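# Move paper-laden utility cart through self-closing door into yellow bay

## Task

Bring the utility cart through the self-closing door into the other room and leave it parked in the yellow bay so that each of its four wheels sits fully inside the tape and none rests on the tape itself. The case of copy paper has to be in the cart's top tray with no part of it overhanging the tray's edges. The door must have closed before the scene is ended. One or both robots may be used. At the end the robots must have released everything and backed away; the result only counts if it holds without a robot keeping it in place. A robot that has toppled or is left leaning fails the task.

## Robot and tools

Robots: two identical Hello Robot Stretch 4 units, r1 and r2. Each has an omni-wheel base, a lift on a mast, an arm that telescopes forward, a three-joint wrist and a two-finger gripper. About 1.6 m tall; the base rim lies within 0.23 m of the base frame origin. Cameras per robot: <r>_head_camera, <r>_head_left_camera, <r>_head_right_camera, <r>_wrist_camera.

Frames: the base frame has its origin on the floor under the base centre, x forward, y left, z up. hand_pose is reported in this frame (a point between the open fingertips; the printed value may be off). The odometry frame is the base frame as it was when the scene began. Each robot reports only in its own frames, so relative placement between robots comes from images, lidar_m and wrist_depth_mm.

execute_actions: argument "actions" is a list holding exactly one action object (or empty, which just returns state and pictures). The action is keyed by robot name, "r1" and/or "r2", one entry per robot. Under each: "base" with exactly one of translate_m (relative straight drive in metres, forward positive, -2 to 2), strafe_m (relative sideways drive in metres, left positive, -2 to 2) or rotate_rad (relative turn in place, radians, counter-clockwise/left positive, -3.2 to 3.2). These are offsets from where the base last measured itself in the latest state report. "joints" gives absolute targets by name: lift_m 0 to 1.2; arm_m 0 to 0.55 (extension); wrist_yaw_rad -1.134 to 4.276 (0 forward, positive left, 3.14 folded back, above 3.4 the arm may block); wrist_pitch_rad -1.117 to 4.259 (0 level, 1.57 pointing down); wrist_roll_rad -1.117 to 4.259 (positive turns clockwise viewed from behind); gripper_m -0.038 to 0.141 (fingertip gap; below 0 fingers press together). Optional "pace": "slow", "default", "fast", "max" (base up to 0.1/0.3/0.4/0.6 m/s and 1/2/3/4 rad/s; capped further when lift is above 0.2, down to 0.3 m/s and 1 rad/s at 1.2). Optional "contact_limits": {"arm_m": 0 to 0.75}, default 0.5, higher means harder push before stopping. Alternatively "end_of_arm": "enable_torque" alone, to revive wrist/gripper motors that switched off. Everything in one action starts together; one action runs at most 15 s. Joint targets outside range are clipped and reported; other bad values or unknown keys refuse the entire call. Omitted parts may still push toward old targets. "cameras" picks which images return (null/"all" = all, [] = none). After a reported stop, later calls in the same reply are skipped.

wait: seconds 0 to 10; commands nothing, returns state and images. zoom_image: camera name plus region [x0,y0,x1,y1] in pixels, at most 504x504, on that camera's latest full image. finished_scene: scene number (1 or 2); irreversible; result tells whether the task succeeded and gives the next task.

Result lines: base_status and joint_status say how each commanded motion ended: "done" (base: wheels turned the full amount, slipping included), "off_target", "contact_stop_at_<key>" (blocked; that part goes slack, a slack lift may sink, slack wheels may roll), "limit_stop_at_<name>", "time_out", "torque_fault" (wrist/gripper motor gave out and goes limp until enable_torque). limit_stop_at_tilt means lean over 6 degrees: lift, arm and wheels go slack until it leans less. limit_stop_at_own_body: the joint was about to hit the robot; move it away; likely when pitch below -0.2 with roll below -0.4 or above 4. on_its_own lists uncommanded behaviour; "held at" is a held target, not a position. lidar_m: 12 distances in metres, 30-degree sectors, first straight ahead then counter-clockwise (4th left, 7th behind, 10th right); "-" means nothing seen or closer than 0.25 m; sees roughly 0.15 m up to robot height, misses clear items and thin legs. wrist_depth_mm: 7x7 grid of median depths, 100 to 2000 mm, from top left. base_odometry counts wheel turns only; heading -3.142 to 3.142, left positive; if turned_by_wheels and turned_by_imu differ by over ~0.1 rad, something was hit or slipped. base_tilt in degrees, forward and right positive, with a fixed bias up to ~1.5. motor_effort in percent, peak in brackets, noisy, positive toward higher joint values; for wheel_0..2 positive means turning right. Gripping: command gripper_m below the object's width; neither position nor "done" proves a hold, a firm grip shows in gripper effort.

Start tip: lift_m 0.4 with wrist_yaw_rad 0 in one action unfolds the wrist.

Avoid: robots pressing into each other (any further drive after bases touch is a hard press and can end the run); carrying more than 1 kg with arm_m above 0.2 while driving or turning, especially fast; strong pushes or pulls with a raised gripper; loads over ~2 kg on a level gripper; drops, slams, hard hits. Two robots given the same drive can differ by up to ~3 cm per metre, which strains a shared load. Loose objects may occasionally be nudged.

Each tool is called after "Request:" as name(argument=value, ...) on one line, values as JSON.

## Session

Request:
execute_actions(actions=[])

Scene clock: 0.00 s.
r1.base_odometry: x=+0.000 y=+0.000 heading=+0.000 (m, m, rad; r1's odometry frame)
r1.turned_by_wheels: +0.000 (rad since the last result)
r1.turned_by_imu: +0.000 (rad since the last result)
r1.base_tilt: forward=+0.4 right=-0.6 (deg)
r1.lidar_m: 1.00 2.16 3.32 1.36 0.78 0.71 0.72 0.91 1.71 2.46 2.99 0.99
r1.base_status: not commanded
r1.joint_positions: lift_m=+0.165 arm_m=-0.002 wrist_yaw_rad=+3.118 wrist_pitch_rad=-0.003 wrist_roll_rad=-0.016 gripper_m=+0.057
r1.joint_status: not commanded
r1.motor_effort: lift_m=+19 arm_m=+0 wrist_yaw_rad=+0 wrist_pitch_rad=-6 wrist_roll_rad=-1 gripper_m=-3 wheel_0=+0 wheel_1=-1 wheel_2=+1 (%)
r1.hand_pose: x=-0.1172 y=+0.0941 z=+0.3440 quat_wxyz=(+0.012, +0.002, -0.008, +1.000) (m; r1's base frame)
r1.wrist_depth_mm: - 137 273 866 798 750 707 / - 116 146 854 788 759 707 / - 123 163 866 831 759 707 / 139 140 891 866 831 750 715 / 1118 1042 946 866 809 768 715 / 1025 1008 196 891 196 750 723 / 809 778 831 110 798 732 707
r2.base_odometry: x=+0.000 y=+0.000 heading=+0.000 (m, m, rad; r2's odometry frame)
r2.turned_by_wheels: +0.000 (rad since the last result)
r2.turned_by_imu: +0.000 (rad since the last result)
r2.base_tilt: forward=-0.4 right=+0.0 (deg)
r2.lidar_m: 2.20 1.39 1.53 2.93 2.70 2.27 1.44 1.31 1.31 1.62 2.04 2.07
r2.base_status: not commanded
r2.joint_positions: lift_m=+0.210 arm_m=-0.003 wrist_yaw_rad=+3.052 wrist_pitch_rad=+0.010 wrist_roll_rad=-0.006 gripper_m=+0.057
r2.joint_status: not commanded
r2.motor_effort: lift_m=+19 arm_m=-1 wrist_yaw_rad=+2 wrist_pitch_rad=-7 wrist_roll_rad=-2 gripper_m=-4 wheel_0=+0 wheel_1=+0 wheel_2=+0 (%)
r2.hand_pose: x=-0.1112 y=+0.1129 z=+0.3853 quat_wxyz=(+0.045, -0.005, -0.003, +0.999) (m; r2's base frame)
r2.wrist_depth_mm: 135 138 1708 - - - - / - 138 1708 - - - - / 108 138 286 - - - - / 124 140 1708 - - - - / 1205 1430 1661 - - - - / 1229 1336 189 1464 193 1464 1464 / 991 931 976 124 991 917 976
pictures: r1_head_camera, r1_head_left_camera, r1_head_right_camera, r1_wrist_camera, r2_head_camera, r2_head_left_camera, r2_head_right_camera, r2_wrist_camera
Images, in order (width x height): r1_head_camera 420x560, r1_head_left_camera 420x672, r1_head_right_camera 420x672, r1_wrist_camera 616x392, r2_head_camera 420x560, r2_head_left_camera 420x672, r2_head_right_camera 420x672, r2_wrist_camera 616x392.

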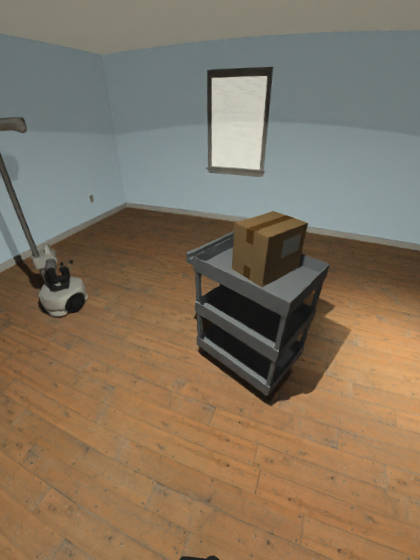

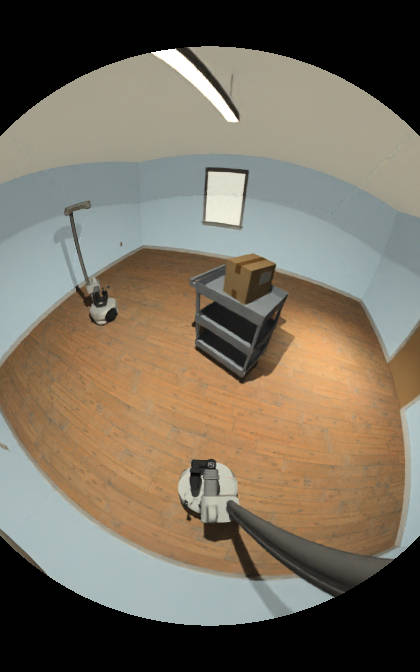

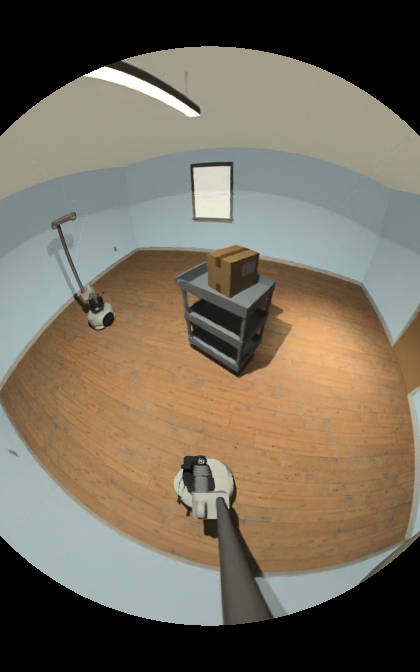

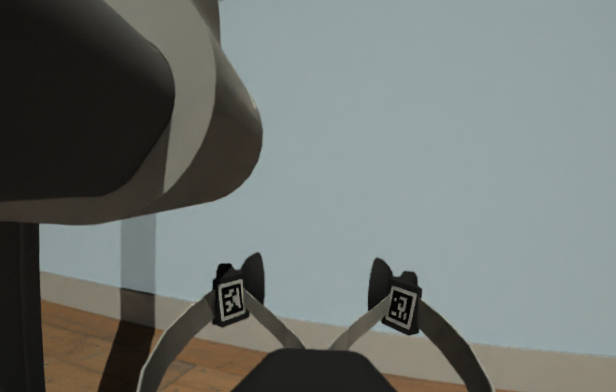

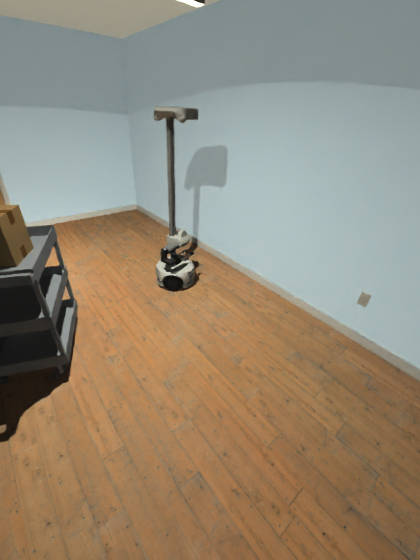

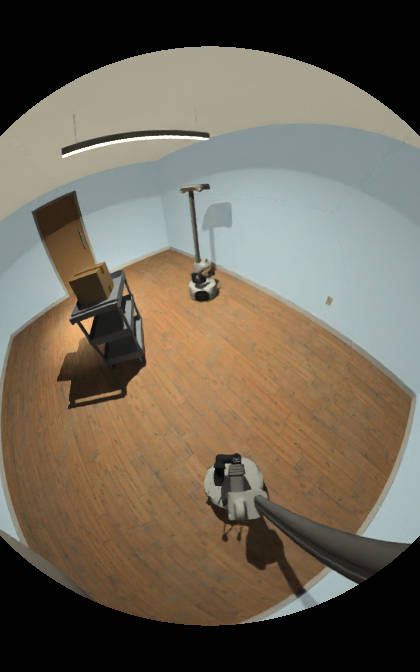

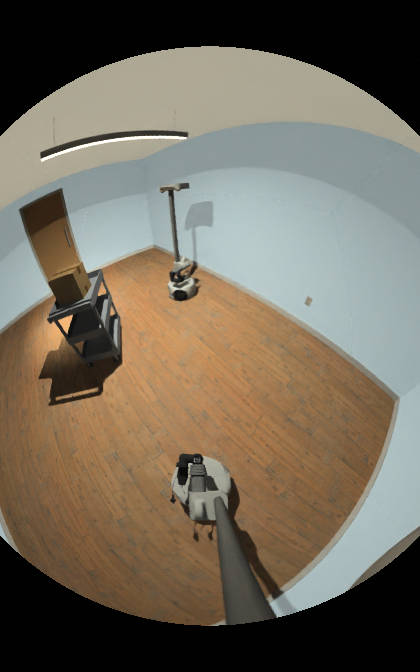

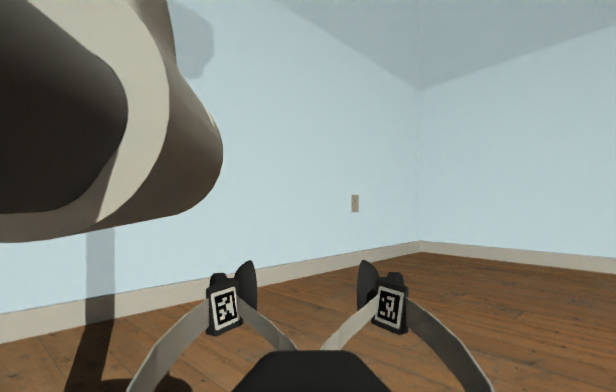

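Request:
zoom_image(camera="r2_head_left_camera", region=[0, 170, 200, 420])

Request:
zoom_image(camera="r1_head_camera", region=[150, 190, 370, 420])

Request:
zoom_image(camera="r1_head_right_camera", region=[300, 230, 420, 470])

Region (0, 170, 200, 420) of r2_head_left_camera's 420x672 image, scaled by 2.016, with more detail than that image has; it fills the left 403 columns of this view, and the rest is white.

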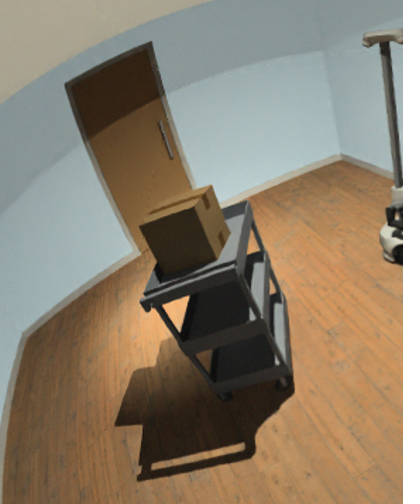

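Region (150, 190, 370, 420) of r1_head_camera's 420x560 image, scaled by 2.191, with more detail than that image has; it fills the left 482 columns of this view, and the rest is white.

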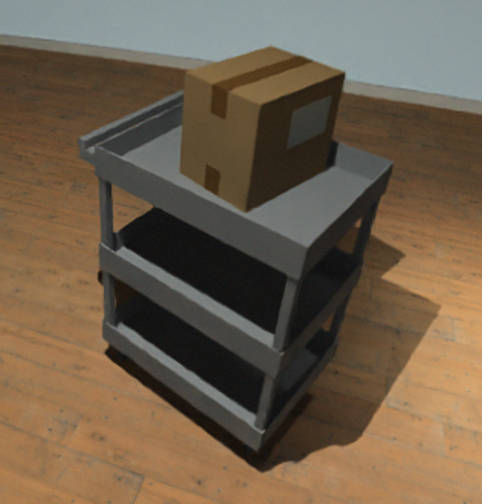

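Region (300, 230, 420, 470) of r1_head_right_camera's 420x672 image, scaled by 2.100, with more detail than that image has.

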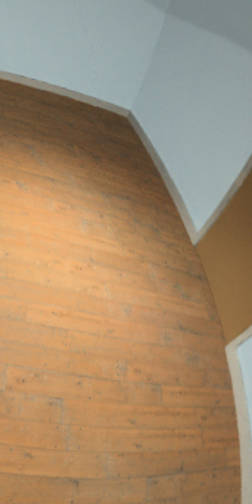

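Request:
zoom_image(camera="r1_head_camera", region=[0, 20, 420, 340])

Request:
zoom_image(camera="r2_head_camera", region=[0, 160, 240, 450])

Region (0, 20, 420, 340) of r1_head_camera's 420x560 image, scaled by 1.200, with more detail than that image has; it fills the top 384 rows of this view, and the rest is white.

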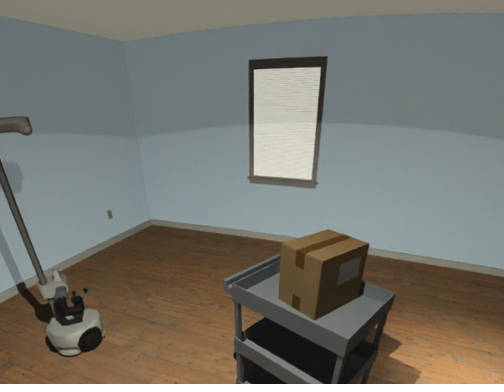

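Region (0, 160, 240, 450) of r2_head_camera's 420x560 image, scaled by 1.738, with more detail than that image has; it fills the left 417 columns of this view, and the rest is white.

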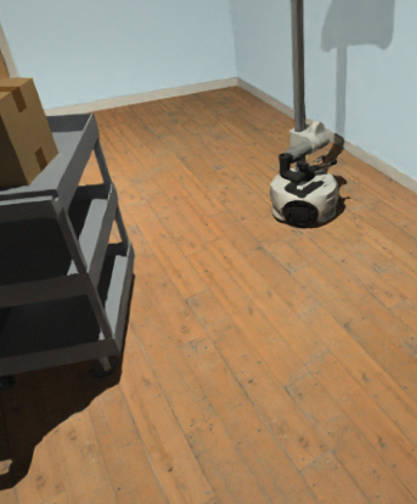

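Request:
execute_actions(actions=[{"r1":{"base":{"rotate_rad":1.99},"pace":"max"},"r2":{"base":{"rotate_rad":0.7435},"joints":{"lift_m":0.4},"pace":"max"}}], cameras=["r2_head_camera"])

Scene clock: 43.97 s.
r1.base_odometry: x=+0.000 y=+0.000 heading=+1.990 (m, m, rad; r1's odometry frame)
r1.turned_by_wheels: +1.990 (rad since the last result)
r1.turned_by_imu: +1.969 (rad since the last result)
r1.base_tilt: forward=+0.3 right=-0.7 (deg)
r1.lidar_m: 0.89 0.70 0.71 0.79 1.39 2.43 2.75 1.22 0.98 2.19 2.16 1.65
r1.base_status: done
r1.joint_positions: lift_m=+0.165 arm_m=-0.002 wrist_yaw_rad=+3.118 wrist_pitch_rad=-0.003 wrist_roll_rad=-0.016 gripper_m=+0.057
r1.joint_status: not commanded
r1.motor_effort: lift_m=+19(19) arm_m=+0(0) wrist_yaw_rad=+0(0) wrist_pitch_rad=-8(7) wrist_roll_rad=+0(0) gripper_m=-3(3) wheel_0=+1(8) wheel_1=+2(9) wheel_2=+2(11) (%)
r1.hand_pose: x=-0.1172 y=+0.0942 z=+0.3440 quat_wxyz=(+0.012, +0.002, -0.008, +1.000) (m; r1's base frame)
r1.wrist_depth_mm: - 137 276 - - - - / - 115 147 - - - - / - 123 163 - - - - / 139 139 - - - - - / 1661 - - - - - - / 1025 1138 195 1229 196 1308 1255 / 798 798 842 110 866 831 917
r2.base_odometry: x=+0.000 y=+0.000 heading=+0.744 (m, m, rad; r2's odometry frame)
r2.turned_by_wheels: +0.744 (rad since the last result)
r2.turned_by_imu: +0.729 (rad since the last result)
r2.base_tilt: forward=-0.2 right=+0.1 (deg)
r2.lidar_m: 1.39 3.60 2.74 2.71 1.79 1.35 1.32 1.39 2.01 2.05 2.14 2.21
r2.base_status: done
r2.joint_positions: lift_m=+0.400 arm_m=-0.003 wrist_yaw_rad=+3.052 wrist_pitch_rad=+0.010 wrist_roll_rad=-0.006 gripper_m=+0.057
r2.joint_status: all done
r2.motor_effort: lift_m=+20(23) arm_m=-1(1) wrist_yaw_rad=+0(2) wrist_pitch_rad=-7(6) wrist_roll_rad=-2(2) gripper_m=-4(3) wheel_0=+0(8) wheel_1=+1(8) wheel_2=+1(9) (%)
r2.hand_pose: x=-0.1112 y=+0.1129 z=+0.5752 quat_wxyz=(+0.045, -0.005, -0.003, +0.999) (m; r2's base frame)
r2.wrist_depth_mm: 135 138 1430 1430 1464 1464 1499 / - 138 1430 1464 1464 1464 1499 / 108 138 287 1464 1430 1464 1499 / 124 140 1464 1464 1464 1464 1464 / 1397 1430 1430 1464 1430 1464 1499 / 1430 1430 189 1430 193 1464 1499 / 1397 1336 1397 124 1430 1308 1397
pictures: r2_head_camera
Images, in order (width x height): r2_head_camera 420x560.

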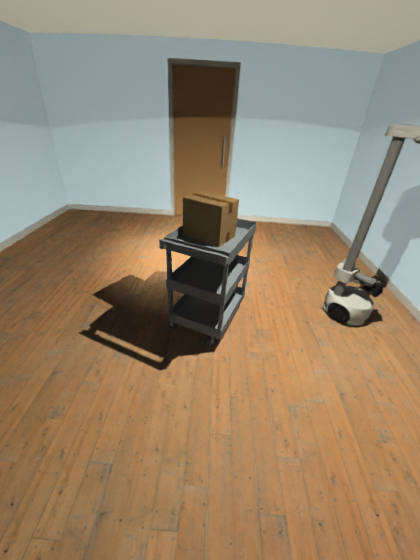

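Request:
execute_actions(actions=[{"r1":{"base":{"translate_m":-2.0},"joints":{"lift_m":0.76,"wrist_yaw_rad":1.571,"gripper_m":0.07},"pace":"max"},"r2":{"base":{"translate_m":1.15},"joints":{"lift_m":1.04,"arm_m":0.085,"wrist_yaw_rad":1.571,"wrist_pitch_rad":1.571,"wrist_roll_rad":0.41,"gripper_m":0.11},"pace":"fast"}}], cameras=["r2_head_camera","r2_wrist_camera","r1_head_left_camera"])

Scene clock: 50.93 s.
r1.base_odometry: x=+0.815 y=-1.827 heading=+1.990 (m, m, rad; r1's odometry frame)
r1.turned_by_wheels: +0.000 (rad since the last result)
r1.turned_by_imu: +0.001 (rad since the last result)
r1.base_tilt: forward=+0.3 right=-0.6 (deg)
r1.lidar_m: 2.50 2.07 2.07 1.14 0.89 0.95 1.10 1.87 2.64 3.03 1.33 1.31
r1.base_status: done
r1.joint_positions: lift_m=+0.760 arm_m=-0.002 wrist_yaw_rad=+1.571 wrist_pitch_rad=-0.004 wrist_roll_rad=-0.016 gripper_m=+0.070
r1.joint_status: all done
r1.motor_effort: lift_m=+21(25) arm_m=+0(1) wrist_yaw_rad=-1(5) wrist_pitch_rad=-7(8) wrist_roll_rad=+0(1) gripper_m=-3(8) wheel_0=+1(9) wheel_1=+0(8) wheel_2=-1(17) (%)
r1.hand_pose: x=+0.2564 y=+0.2885 z=+0.9391 quat_wxyz=(+0.707, -0.005, -0.007, +0.707) (m; r1's base frame)
r1.wrist_depth_mm: 946 1078 1308 1618 1983 1863 1618 / 946 1118 1281 1576 - 1756 1576 / 946 1118 1308 1618 - 1756 1576 / 946 1118 1366 1661 - 1863 1618 / 960 1118 1308 1661 - 1808 1618 / 991 1138 195 1708 195 1756 1537 / 976 1060 1397 110 - 1756 1618
r2.base_odometry: x=+0.846 y=+0.779 heading=+0.744 (m, m, rad; r2's odometry frame)
r2.turned_by_wheels: +0.000 (rad since the last result)
r2.turned_by_imu: +0.001 (rad since the last result)
r2.base_tilt: forward=-0.4 right=+0.0 (deg)
r2.lidar_m: 0.29 0.38 2.69 2.60 2.81 2.53 2.47 2.62 2.16 2.13 2.26 0.27
r2.base_status: done
r2.joint_positions: lift_m=+1.040 arm_m=+0.084 wrist_yaw_rad=+1.571 wrist_pitch_rad=+1.571 wrist_roll_rad=+0.410 gripper_m=+0.110
r2.joint_status: all done
r2.motor_effort: lift_m=+20(23) arm_m=+5(5) wrist_yaw_rad=+1(7) wrist_pitch_rad=-1(7) wrist_roll_rad=+0(4) gripper_m=-2(3) wheel_0=+0(6) wheel_1=+0(7) wheel_2=-1(9) (%)
r2.hand_pose: x=+0.3424 y=+0.0000 z=+0.9296 quat_wxyz=(+0.591, -0.388, +0.591, +0.388) (m; r2's base frame)
r2.wrist_depth_mm: 1182 1160 1182 373 362 364 364 / 1160 1160 1160 362 362 359 359 / 1160 1160 1160 351 359 359 349 / 1160 1160 1182 343 359 362 336 / 1160 946 946 683 359 359 322 / 1160 946 211 640 200 359 314 / 1160 946 1160 126 359 359 362
pictures: r1_head_left_camera, r2_head_camera, r2_wrist_camera
Images, in order (width x height): r1_head_left_camera 420x672, r2_head_camera 420x560, r2_wrist_camera 616x392.

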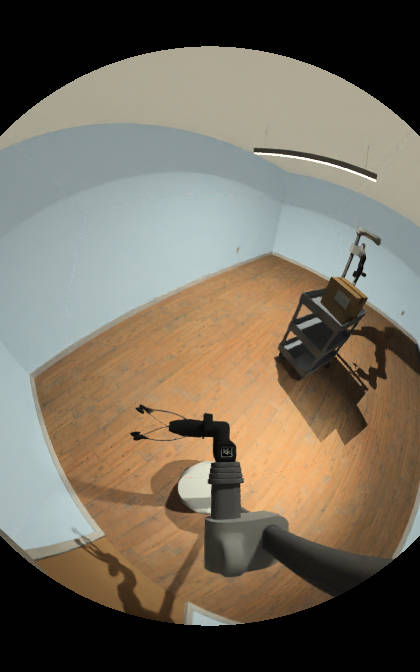

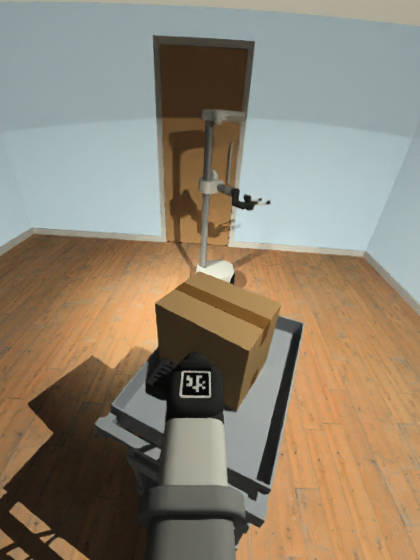

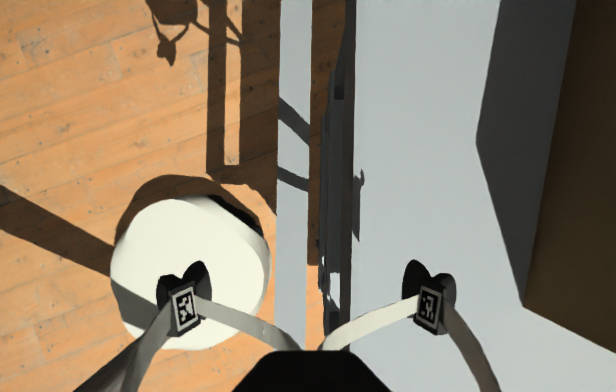

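Request:
execute_actions(actions=[])

Scene clock: 54.20 s.
r1.base_odometry: x=+0.815 y=-1.827 heading=+1.990 (m, m, rad; r1's odometry frame)
r1.turned_by_wheels: +0.000 (rad since the last result)
r1.turned_by_imu: -0.001 (rad since the last result)
r1.base_tilt: forward=+0.3 right=-0.7 (deg)
r1.lidar_m: 2.51 2.09 2.08 1.14 0.90 0.95 1.11 1.92 2.64 3.03 1.33 1.31
r1.base_status: done
r1.joint_positions: lift_m=+0.760 arm_m=-0.002 wrist_yaw_rad=+1.571 wrist_pitch_rad=-0.004 wrist_roll_rad=-0.016 gripper_m=+0.070
r1.joint_status: all done
r1.motor_effort: lift_m=+21(25) arm_m=+0(1) wrist_yaw_rad=-1(5) wrist_pitch_rad=-7(8) wrist_roll_rad=+0(1) gripper_m=-2(8) wheel_0=+1(9) wheel_1=+0(8) wheel_2=+0(17) (%)
r1.hand_pose: x=+0.2564 y=+0.2885 z=+0.9391 quat_wxyz=(+0.707, -0.005, -0.007, +0.707) (m; r1's base frame)
r1.wrist_depth_mm: 946 1078 1308 1618 - 1808 1618 / 931 1098 1308 1618 - 1863 1537 / 946 1078 1366 1618 - 1863 1618 / 946 1118 1336 1618 - 1756 1661 / 960 1118 1308 1661 - 1808 1537 / 976 1098 194 1661 196 1808 1537 / 960 1078 1366 110 - 1756 1618
r2.base_odometry: x=+0.846 y=+0.779 heading=+0.744 (m, m, rad; r2's odometry frame)
r2.turned_by_wheels: +0.000 (rad since the last result)
r2.turned_by_imu: +0.001 (rad since the last result)
r2.base_tilt: forward=-0.4 right=-0.1 (deg)
r2.lidar_m: 0.27 0.39 2.70 2.61 2.80 2.52 2.47 2.60 2.16 2.12 2.22 0.28
r2.base_status: done
r2.joint_positions: lift_m=+1.040 arm_m=+0.084 wrist_yaw_rad=+1.571 wrist_pitch_rad=+1.571 wrist_roll_rad=+0.410 gripper_m=+0.110
r2.joint_status: all done
r2.motor_effort: lift_m=+21(23) arm_m=+5(5) wrist_yaw_rad=+1(7) wrist_pitch_rad=+1(7) wrist_roll_rad=+1(4) gripper_m=-2(3) wheel_0=+0(6) wheel_1=+0(7) wheel_2=-1(9) (%)
r2.hand_pose: x=+0.3424 y=+0.0000 z=+0.9296 quat_wxyz=(+0.591, -0.388, +0.591, +0.388) (m; r2's base frame)
r2.wrist_depth_mm: 1160 1160 1160 375 362 364 362 / 1205 1182 1160 362 362 359 359 / 1160 1182 1160 353 362 359 351 / 1182 1182 1182 343 362 362 336 / 1160 946 946 691 362 362 324 / 1160 931 211 640 199 359 314 / 1160 946 1160 126 359 359 359
pictures: r1_head_camera, r1_head_left_camera, r1_head_right_camera, r1_wrist_camera, r2_head_camera, r2_head_left_camera, r2_head_right_camera, r2_wrist_camera
Images, in order (width x height): r1_head_camera 420x560, r1_head_left_camera 420x672, r1_head_right_camera 420x672, r1_wrist_camera 616x392, r2_head_camera 420x560, r2_head_left_camera 420x672, r2_head_right_camera 420x672, r2_wrist_camera 616x392.

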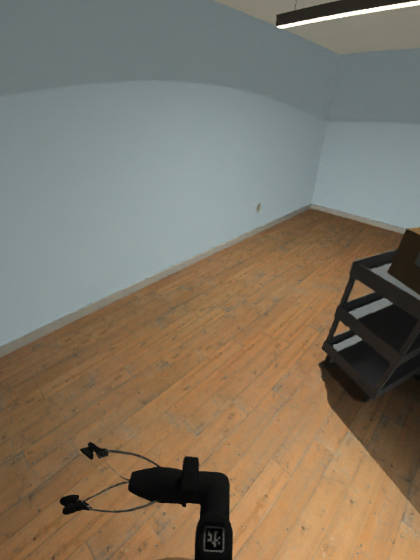

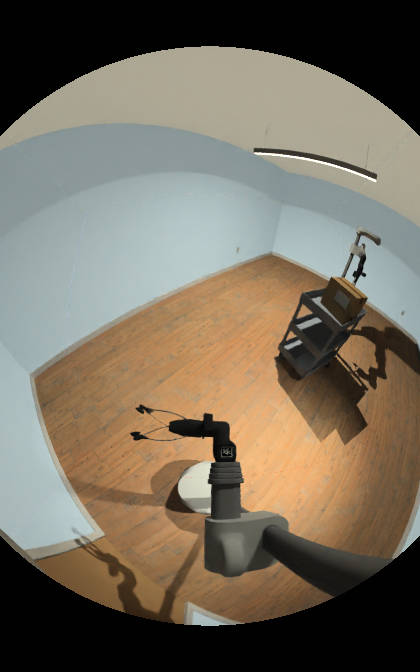

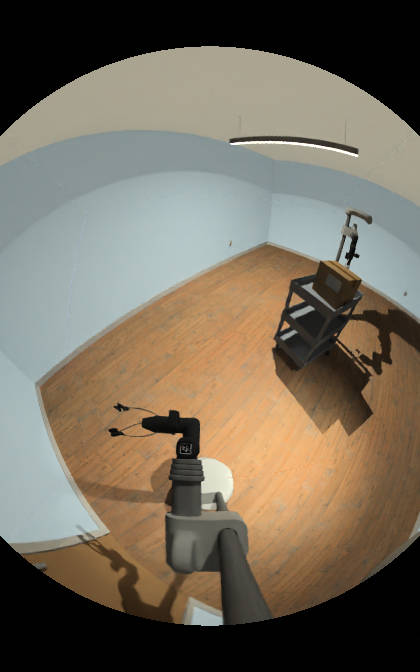

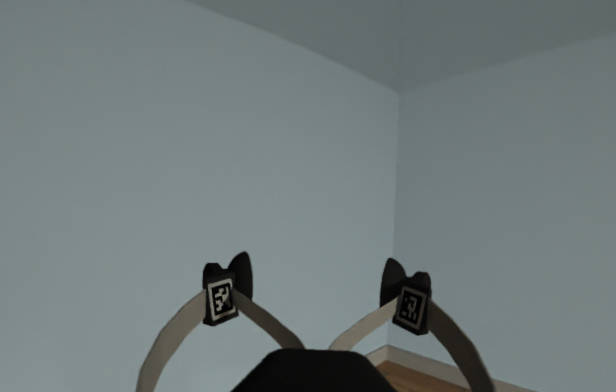

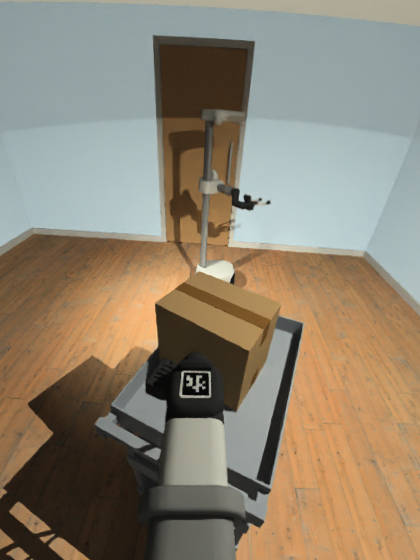

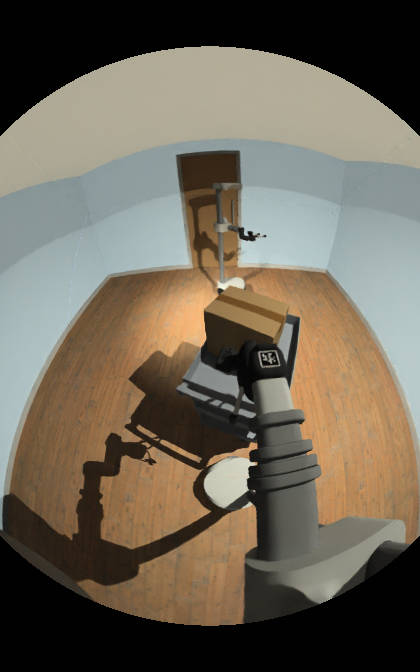

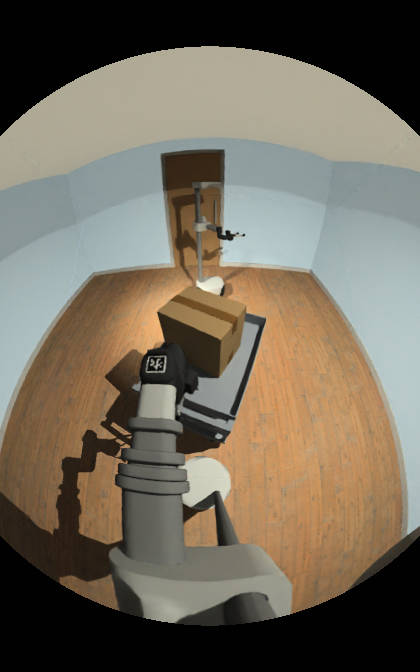

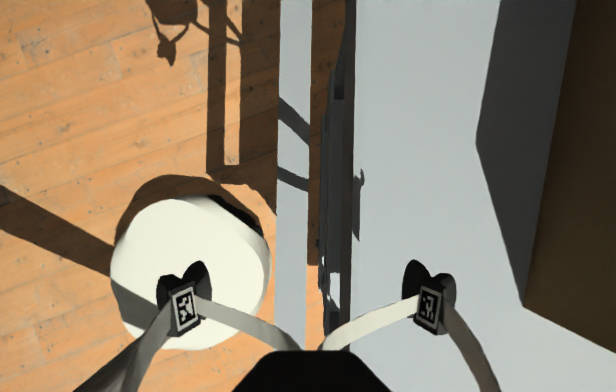

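Request:
execute_actions(actions=[{"r1": {"base": {"rotate_rad": 0.188}, "joints": {"arm_m": 0.08}, "pace": "max"}, "r2": {"joints": {"lift_m": 0.934, "arm_m": 0.091}, "pace": "max"}}], cameras=["r2_wrist_camera"])

Scene clock: 64.07 s.
r1.base_odometry: x=+0.814 y=-1.827 heading=+2.179 (m, m, rad; r1's odometry frame)
r1.turned_by_wheels: +0.188 (rad since the last result)
r1.turned_by_imu: +0.185 (rad since the last result)
r1.base_tilt: forward=+0.3 right=-0.7 (deg)
r1.lidar_m: 2.26 2.07 1.56 1.02 0.86 0.96 1.24 2.66 2.69 3.43 1.31 1.44
r1.base_status: done
r1.joint_positions: lift_m=+0.760 arm_m=+0.079 wrist_yaw_rad=+1.571 wrist_pitch_rad=-0.004 wrist_roll_rad=-0.016 gripper_m=+0.070
r1.joint_status: all done
r1.motor_effort: lift_m=+20(20) arm_m=+8(11) wrist_yaw_rad=+0(1) wrist_pitch_rad=-7(7) wrist_roll_rad=-1(0) gripper_m=-3(2) wheel_0=+2(5) wheel_1=+0(3) wheel_2=+1(9) (%)
r1.hand_pose: x=+0.3368 y=+0.2885 z=+0.9391 quat_wxyz=(+0.707, -0.005, -0.007, +0.707) (m; r1's base frame)
r1.wrist_depth_mm: 931 1025 1182 1366 1661 1921 1661 / 931 1025 1205 1366 1661 1863 1576 / 931 1060 1229 1397 1661 1921 1576 / 946 1078 1205 1397 1708 1921 1576 / 946 1078 1182 1464 1661 1921 1576 / 960 1060 195 1397 195 1756 1618 / 960 1025 1229 110 1808 1756 1576
r2.base_odometry: x=+0.846 y=+0.779 heading=+0.744 (m, m, rad; r2's odometry frame)
r2.turned_by_wheels: +0.000 (rad since the last result)
r2.turned_by_imu: +0.001 (rad since the last result)
r2.base_tilt: forward=-0.3 right=+0.0 (deg)
r2.lidar_m: 0.28 0.40 2.68 2.60 2.79 2.53 2.47 2.63 2.16 2.13 2.24 0.26
r2.base_status: not commanded
r2.joint_positions: lift_m=+0.934 arm_m=+0.090 wrist_yaw_rad=+1.571 wrist_pitch_rad=+1.571 wrist_roll_rad=+0.410 gripper_m=+0.110
r2.joint_status: all done
r2.motor_effort: lift_m=+18(19) arm_m=+5(7) wrist_yaw_rad=+1(0) wrist_pitch_rad=+0(1) wrist_roll_rad=-1(1) gripper_m=-1(0) wheel_0=+0(0) wheel_1=+0(0) wheel_2=+0(0) (%)
r2.hand_pose: x=+0.3484 y=+0.0000 z=+0.8238 quat_wxyz=(+0.591, -0.388, +0.591, +0.388) (m; r2's base frame)
r2.wrist_depth_mm: 1060 1060 1060 394 254 255 254 / 1060 1042 1042 508 254 254 255 / 1060 1060 1060 504 253 254 254 / 1042 1060 1060 508 253 254 254 / 1042 831 842 580 254 254 254 / 1042 831 196 273 194 253 253 / 1060 759 842 126 253 253 254
pictures: r2_wrist_camera
Images, in order (width x height): r2_wrist_camera 616x392.

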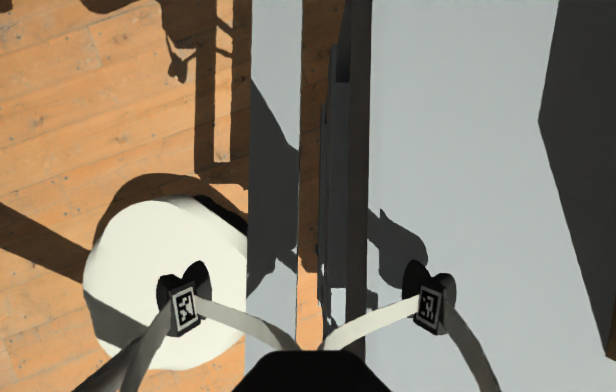

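Request:
execute_actions(actions=[{"r1": {"base": {"translate_m": -0.855}, "joints": {"arm_m": 0.49, "gripper_m": 0.09}, "pace": "max"}, "r2": {"joints": {"gripper_m": -0.01}}}], cameras=["r2_wrist_camera", "r1_head_left_camera", "r2_head_camera"])

Scene clock: 68.07 s.
r1.base_odometry: x=+1.303 y=-2.529 heading=+2.179 (m, m, rad; r1's odometry frame)
r1.turned_by_wheels: +0.000 (rad since the last result)
r1.turned_by_imu: +0.000 (rad since the last result)
r1.base_tilt: forward=+0.4 right=-0.6 (deg)
r1.lidar_m: 3.00 2.76 0.75 0.47 0.43 0.46 0.58 1.32 2.02 2.51 5.30 1.93
r1.base_status: done
r1.joint_positions: lift_m=+0.760 arm_m=+0.489 wrist_yaw_rad=+1.571 wrist_pitch_rad=-0.004 wrist_roll_rad=-0.016 gripper_m=+0.090
r1.joint_status: all done
r1.motor_effort: lift_m=+20(21) arm_m=+8(7) wrist_yaw_rad=+0(1) wrist_pitch_rad=-7(7) wrist_roll_rad=+0(1) gripper_m=-3(3) wheel_0=+1(5) wheel_1=+0(6) wheel_2=-1(11) (%)
r1.hand_pose: x=+0.7469 y=+0.2885 z=+0.9391 quat_wxyz=(+0.707, -0.005, -0.007, +0.707) (m; r1's base frame)
r1.wrist_depth_mm: 715 778 904 1060 1255 1661 1808 / 707 768 904 1060 1255 1618 1808 / 715 778 917 1078 1281 1576 1921 / 723 809 904 1078 1281 1661 1921 / 723 820 904 1098 1255 1661 1863 / 723 809 203 1078 213 1708 1921 / 741 788 931 110 1336 1576 1921
r2.base_odometry: x=+0.846 y=+0.779 heading=+0.744 (m, m, rad; r2's odometry frame)
r2.turned_by_wheels: +0.000 (rad since the last result)
r2.turned_by_imu: +0.001 (rad since the last result)
r2.base_tilt: forward=-0.3 right=+0.0 (deg)
r2.lidar_m: 0.28 0.36 2.68 2.58 2.78 2.53 2.45 2.62 2.17 2.11 2.26 0.26
r2.base_status: not commanded
r2.joint_positions: lift_m=+0.930 arm_m=+0.091 wrist_yaw_rad=+1.570 wrist_pitch_rad=+1.573 wrist_roll_rad=+0.410 gripper_m=-0.009
r2.joint_status: all done
r2.motor_effort: lift_m=+44(44) arm_m=+0(5) wrist_yaw_rad=+2(4) wrist_pitch_rad=-8(9) wrist_roll_rad=+1(1) gripper_m=-42(43) wheel_0=-3(2) wheel_1=+0(0) wheel_2=+2(2) (%)
r2.hand_pose: x=+0.3493 y=-0.0008 z=+0.8196 quat_wxyz=(+0.591, -0.388, +0.592, +0.387) (m; r2's base frame)
r2.wrist_depth_mm: 1060 1042 1042 1025 234 233 233 / 1042 1042 1060 559 235 234 233 / 1060 1060 1042 559 235 234 233 / 1060 1042 831 564 236 235 234 / 1060 831 820 554 235 234 234 / 1060 831 168 488 179 235 235 / 1060 161 842 138 236 235 234
pictures: r1_head_left_camera, r2_head_camera, r2_wrist_camera
Images, in order (width x height): r1_head_left_camera 420x672, r2_head_camera 420x560, r2_wrist_camera 616x392.

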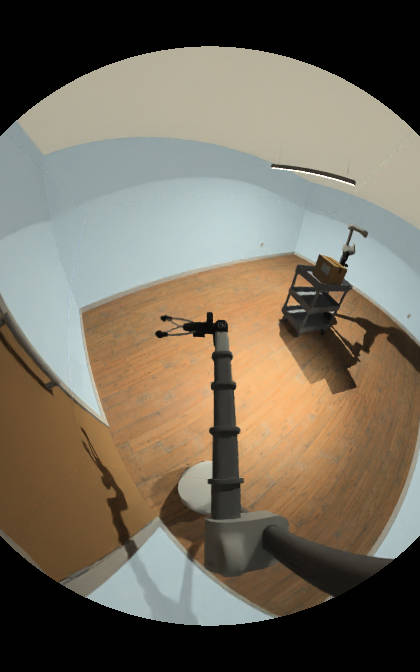

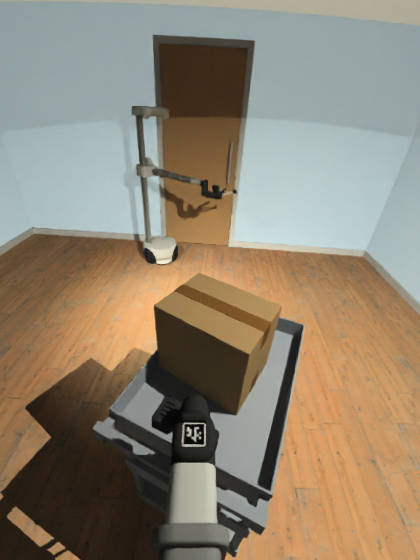

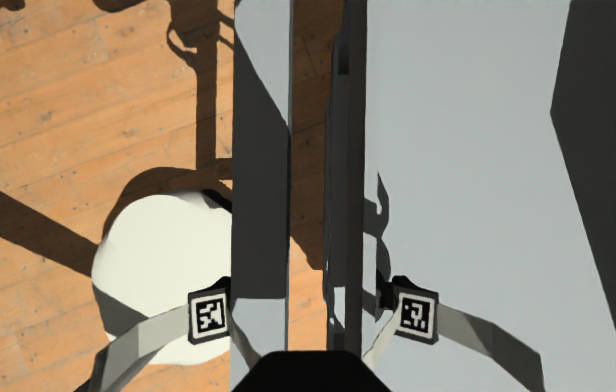

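Request:
execute_actions(actions=[{"r1": {"base": {"rotate_rad": 0.64}, "joints": {"arm_m": 0.495}, "pace": "fast"}, "r2": {"base": {"translate_m": 0.1}, "joints": {"wrist_roll_rad": 0.22}, "pace": "fast"}}], cameras=["r1_wrist_camera", "r1_head_left_camera", "r2_head_camera"])

Scene clock: 72.53 s.
r1.base_odometry: x=+1.303 y=-2.529 heading=+2.819 (m, m, rad; r1's odometry frame)
r1.turned_by_wheels: +0.640 (rad since the last result)
r1.turned_by_imu: +0.632 (rad since the last result)
r1.base_tilt: forward=+0.3 right=-0.6 (deg)
r1.lidar_m: 1.81 0.66 0.48 0.44 0.48 0.66 1.87 2.04 2.81 2.04 1.86 2.88
r1.base_status: done
r1.joint_positions: lift_m=+0.760 arm_m=+0.494 wrist_yaw_rad=+1.571 wrist_pitch_rad=-0.004 wrist_roll_rad=-0.016 gripper_m=+0.090
r1.joint_status: all done
r1.motor_effort: lift_m=+20(20) arm_m=+8(7) wrist_yaw_rad=+0(2) wrist_pitch_rad=-7(7) wrist_roll_rad=-1(1) gripper_m=-2(3) wheel_0=+0(7) wheel_1=-1(9) wheel_2=+1(9) (%)
r1.hand_pose: x=+0.7518 y=+0.2885 z=+0.9391 quat_wxyz=(+0.707, -0.005, -0.007, +0.707) (m; r1's base frame)
r1.wrist_depth_mm: 418 418 413 410 410 407 399 / 418 418 413 407 413 404 402 / 421 418 415 413 415 407 407 / 424 418 421 413 415 410 410 / 427 424 418 418 415 413 410 / 424 421 203 421 214 413 415 / 427 424 424 110 404 418 418
r2.base_odometry: x=+0.920 y=+0.846 heading=+0.743 (m, m, rad; r2's odometry frame)
r2.turned_by_wheels: +0.000 (rad since the last result)
r2.turned_by_imu: +0.000 (rad since the last result)
r2.base_tilt: forward=-0.2 right=+0.0 (deg)
r2.lidar_m: 0.32 0.37 2.67 2.60 2.80 2.65 2.55 2.71 2.19 2.12 2.25 0.27
r2.base_status: done
r2.joint_positions: lift_m=+0.932 arm_m=+0.091 wrist_yaw_rad=+1.562 wrist_pitch_rad=+1.578 wrist_roll_rad=+0.228 gripper_m=-0.009
r2.joint_status: all done
r2.on_its_own: wrist_yaw_rad is at rest, and its effort (+26) is outside its rest range (-13 to +13); wrist_roll_rad is at rest, and its effort (-25) is outside its rest range (-13 to +13)
r2.motor_effort: lift_m=+44(44) arm_m=+1(1) wrist_yaw_rad=+26(27) wrist_pitch_rad=-21(26) wrist_roll_rad=-25(30) gripper_m=-41(45) wheel_0=-2(10) wheel_1=+0(6) wheel_2=-3(19) (%)
r2.hand_pose: x=+0.3490 y=-0.0029 z=+0.8215 quat_wxyz=(+0.554, -0.439, +0.557, +0.435) (m; r2's base frame)
r2.wrist_depth_mm: 1060 1042 1042 167 253 235 233 / 1060 1042 1042 168 236 235 233 / 1060 1042 1060 167 236 235 234 / 1078 831 831 488 236 236 234 / 1060 831 831 564 236 235 235 / 1060 820 172 564 178 236 235 / 574 1060 609 139 237 236 236
pictures: r1_head_left_camera, r1_wrist_camera, r2_head_camera
Images, in order (width x height): r1_head_left_camera 420x672, r1_wrist_camera 616x392, r2_head_camera 420x560.

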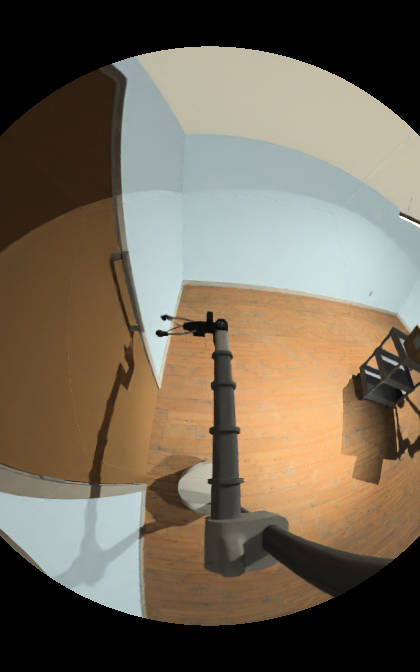

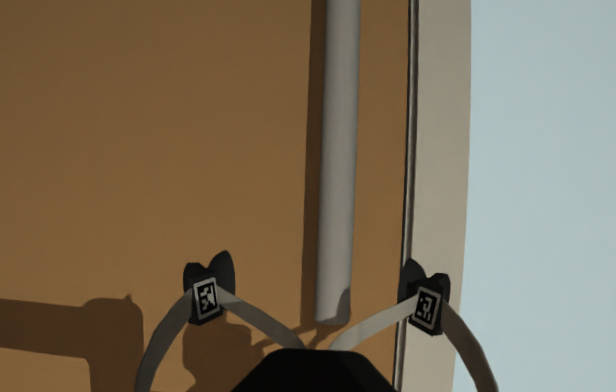

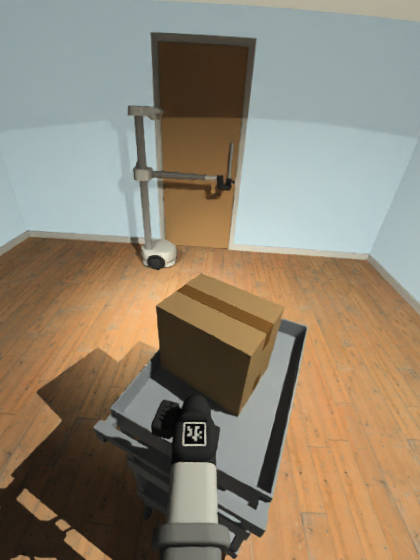

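Request:
execute_actions(actions=[{"r1": {"base": {"strafe_m": 0.16}, "joints": {"arm_m": 0.513, "lift_m": 0.80, "gripper_m": 0.08}, "pace": "fast"}, "r2": {"base": {"translate_m": 0.16}, "joints": {"wrist_roll_rad": 0.2}, "pace": "fast"}}], cameras=["r1_wrist_camera", "r1_head_left_camera", "r2_head_camera"])

Scene clock: 84.03 s.
r1.base_odometry: x=+1.252 y=-2.680 heading=+2.819 (m, m, rad; r1's odometry frame)
r1.turned_by_wheels: +0.000 (rad since the last result)
r1.turned_by_imu: -0.001 (rad since the last result)
r1.base_tilt: forward=+0.3 right=-0.7 (deg)
r1.lidar_m: 1.18 0.41 0.30 0.27 0.29 0.43 1.24 2.06 2.80 2.07 1.84 2.89
r1.base_status: done
r1.joint_positions: lift_m=+0.800 arm_m=+0.512 wrist_yaw_rad=+1.571 wrist_pitch_rad=-0.003 wrist_roll_rad=-0.016 gripper_m=+0.080
r1.joint_status: all done
r1.motor_effort: lift_m=+21(22) arm_m=+8(7) wrist_yaw_rad=+0(0) wrist_pitch_rad=-7(7) wrist_roll_rad=+0(1) gripper_m=-3(4) wheel_0=+1(11) wheel_1=-1(12) wheel_2=+0(1) (%)
r1.hand_pose: x=+0.7698 y=+0.2885 z=+0.9791 quat_wxyz=(+0.707, -0.005, -0.007, +0.707) (m; r1's base frame)
r1.wrist_depth_mm: 254 253 252 173 250 236 247 / 256 255 253 174 253 236 249 / 256 253 255 176 253 238 248 / 256 257 255 177 254 238 249 / 259 258 257 177 255 240 252 / 260 260 198 177 199 242 253 / 262 259 259 110 258 242 255
r2.base_odometry: x=+1.038 y=+0.954 heading=+0.743 (m, m, rad; r2's odometry frame)
r2.turned_by_wheels: -0.001 (rad since the last result)
r2.turned_by_imu: -0.003 (rad since the last result)
r2.base_tilt: forward=-0.3 right=+0.1 (deg)
r2.lidar_m: 0.34 0.36 2.68 2.58 2.74 2.79 2.73 2.87 2.19 2.14 2.25 0.25
r2.base_status: done
r2.joint_positions: lift_m=+0.932 arm_m=+0.091 wrist_yaw_rad=+1.559 wrist_pitch_rad=+1.581 wrist_roll_rad=+0.211 gripper_m=-0.009
r2.joint_status: all done
r2.on_its_own: wrist_yaw_rad is at rest, and its effort (+35) is outside its rest range (-13 to +13); wrist_pitch_rad is at rest, and its effort (-28) is outside its rest range (-23 to +23); wrist_roll_rad is at rest, and its effort (-32) is outside its rest range (-13 to +13)
r2.motor_effort: lift_m=+44(44) arm_m=+1(1) wrist_yaw_rad=+35(35) wrist_pitch_rad=-28(32) wrist_roll_rad=-32(29) gripper_m=-44(44) wheel_0=-4(10) wheel_1=-2(6) wheel_2=-3(18) (%)
r2.hand_pose: x=+0.3492 y=-0.0040 z=+0.8215 quat_wxyz=(+0.550, -0.444, +0.555, +0.438) (m; r2's base frame)
r2.wrist_depth_mm: 1060 1060 1025 167 377 235 234 / 1042 1042 1042 167 245 236 235 / 1060 1060 1060 168 236 236 235 / 1042 831 831 168 237 236 236 / 1060 842 831 517 236 236 236 / 1060 788 172 504 180 236 236 / 569 1042 1042 139 237 237 236
pictures: r1_head_left_camera, r1_wrist_camera, r2_head_camera
Images, in order (width x height): r1_head_left_camera 420x672, r1_wrist_camera 616x392, r2_head_camera 420x560.

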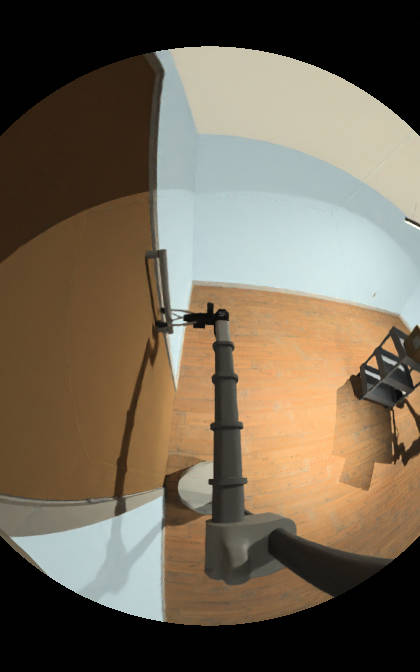

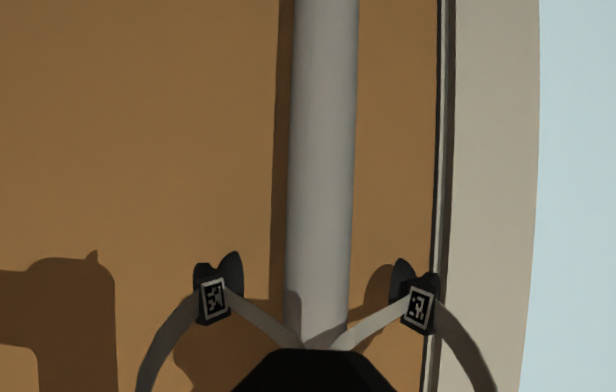

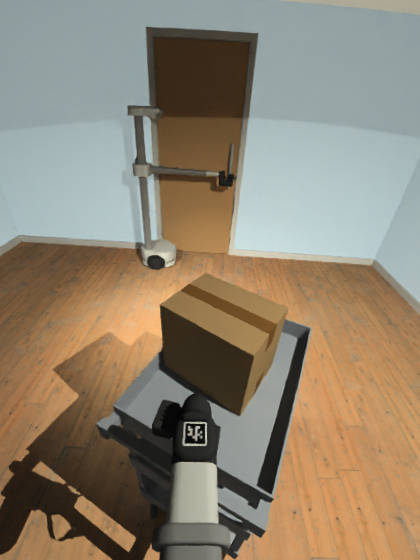

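Request:
execute_actions(actions=[{"r1": {"joints": {"gripper_m": -0.03}}, "r2": {"base": {"translate_m": 0.17}, "joints": {"wrist_roll_rad": 0.2}, "pace": "fast"}}], cameras=["r1_wrist_camera", "r2_wrist_camera", "r2_head_camera"])

Scene clock: 86.87 s.
r1.base_odometry: x=+1.252 y=-2.680 heading=+2.819 (m, m, rad; r1's odometry frame)
r1.turned_by_wheels: +0.001 (rad since the last result)
r1.turned_by_imu: +0.000 (rad since the last result)
r1.base_tilt: forward=+0.2 right=-0.7 (deg)
r1.lidar_m: 1.18 0.43 0.29 0.27 0.30 0.47 1.27 2.04 2.81 1.96 1.70 2.88
r1.base_status: not commanded
r1.joint_positions: lift_m=+0.800 arm_m=+0.512 wrist_yaw_rad=+1.572 wrist_pitch_rad=-0.004 wrist_roll_rad=-0.016 gripper_m=-0.029
r1.joint_status: all done
r1.motor_effort: lift_m=+21(21) arm_m=+7(8) wrist_yaw_rad=-4(3) wrist_pitch_rad=-7(7) wrist_roll_rad=+0(0) gripper_m=-20(17) wheel_0=+3(7) wheel_1=+2(2) wheel_2=+2(5) (%)
r1.hand_pose: x=+0.7695 y=+0.2886 z=+0.9791 quat_wxyz=(+0.707, -0.005, -0.007, +0.708) (m; r1's base frame)
r1.wrist_depth_mm: 246 245 243 163 238 232 245 / 249 245 243 163 240 232 245 / 248 247 245 164 242 236 247 / 250 248 246 166 243 236 248 / 251 250 249 167 245 238 249 / 252 252 181 167 184 238 251 / 255 253 250 110 246 239 252
r2.base_odometry: x=+1.163 y=+1.069 heading=+0.742 (m, m, rad; r2's odometry frame)
r2.turned_by_wheels: -0.001 (rad since the last result)
r2.turned_by_imu: -0.003 (rad since the last result)
r2.base_tilt: forward=-0.2 right=+0.0 (deg)
r2.lidar_m: 0.34 0.38 2.66 2.59 2.73 2.98 2.87 2.92 2.20 2.14 2.29 0.25
r2.base_status: done
r2.joint_positions: lift_m=+0.932 arm_m=+0.091 wrist_yaw_rad=+1.557 wrist_pitch_rad=+1.582 wrist_roll_rad=+0.213 gripper_m=-0.009
r2.joint_status: all done
r2.on_its_own: wrist_yaw_rad is at rest, and its effort (+40) is outside its rest range (-13 to +13); wrist_pitch_rad is at rest, and its effort (-33) is outside its rest range (-23 to +23); wrist_roll_rad is at rest, and its effort (-38) is outside its rest range (-13 to +13)
r2.motor_effort: lift_m=+44(44) arm_m=+1(2) wrist_yaw_rad=+40(41) wrist_pitch_rad=-33(34) wrist_roll_rad=-38(44) gripper_m=-43(46) wheel_0=-6(12) wheel_1=-4(7) wheel_2=-3(18) (%)
r2.hand_pose: x=+0.3490 y=-0.0044 z=+0.8215 quat_wxyz=(+0.551, -0.443, +0.556, +0.437) (m; r2's base frame)
r2.wrist_depth_mm: 1060 1025 1060 167 373 235 234 / 1060 1042 1042 167 462 234 234 / 1042 1042 1042 167 236 236 235 / 1060 831 831 168 236 236 236 / 1060 831 831 492 237 236 236 / 1060 750 173 496 180 236 236 / 569 1078 1060 139 238 237 236
pictures: r1_wrist_camera, r2_head_camera, r2_wrist_camera
Images, in order (width x height): r1_wrist_camera 616x392, r2_head_camera 420x560, r2_wrist_camera 616x392.

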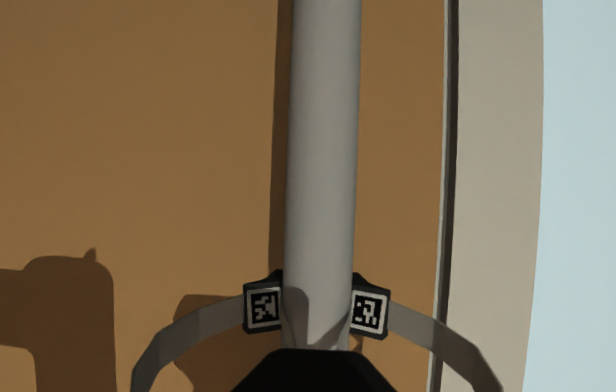

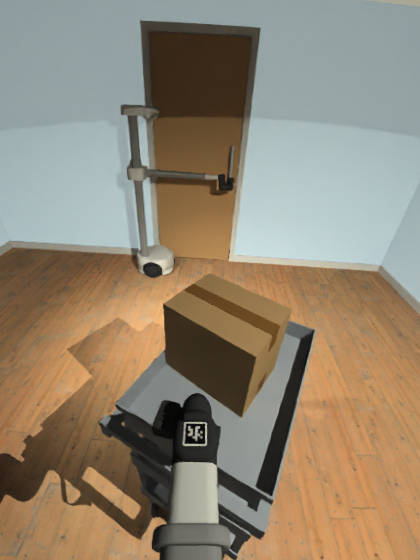

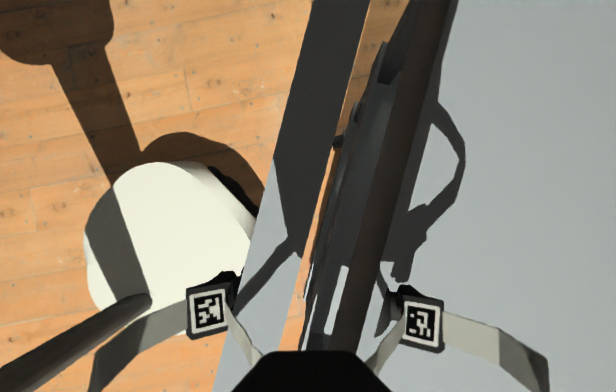

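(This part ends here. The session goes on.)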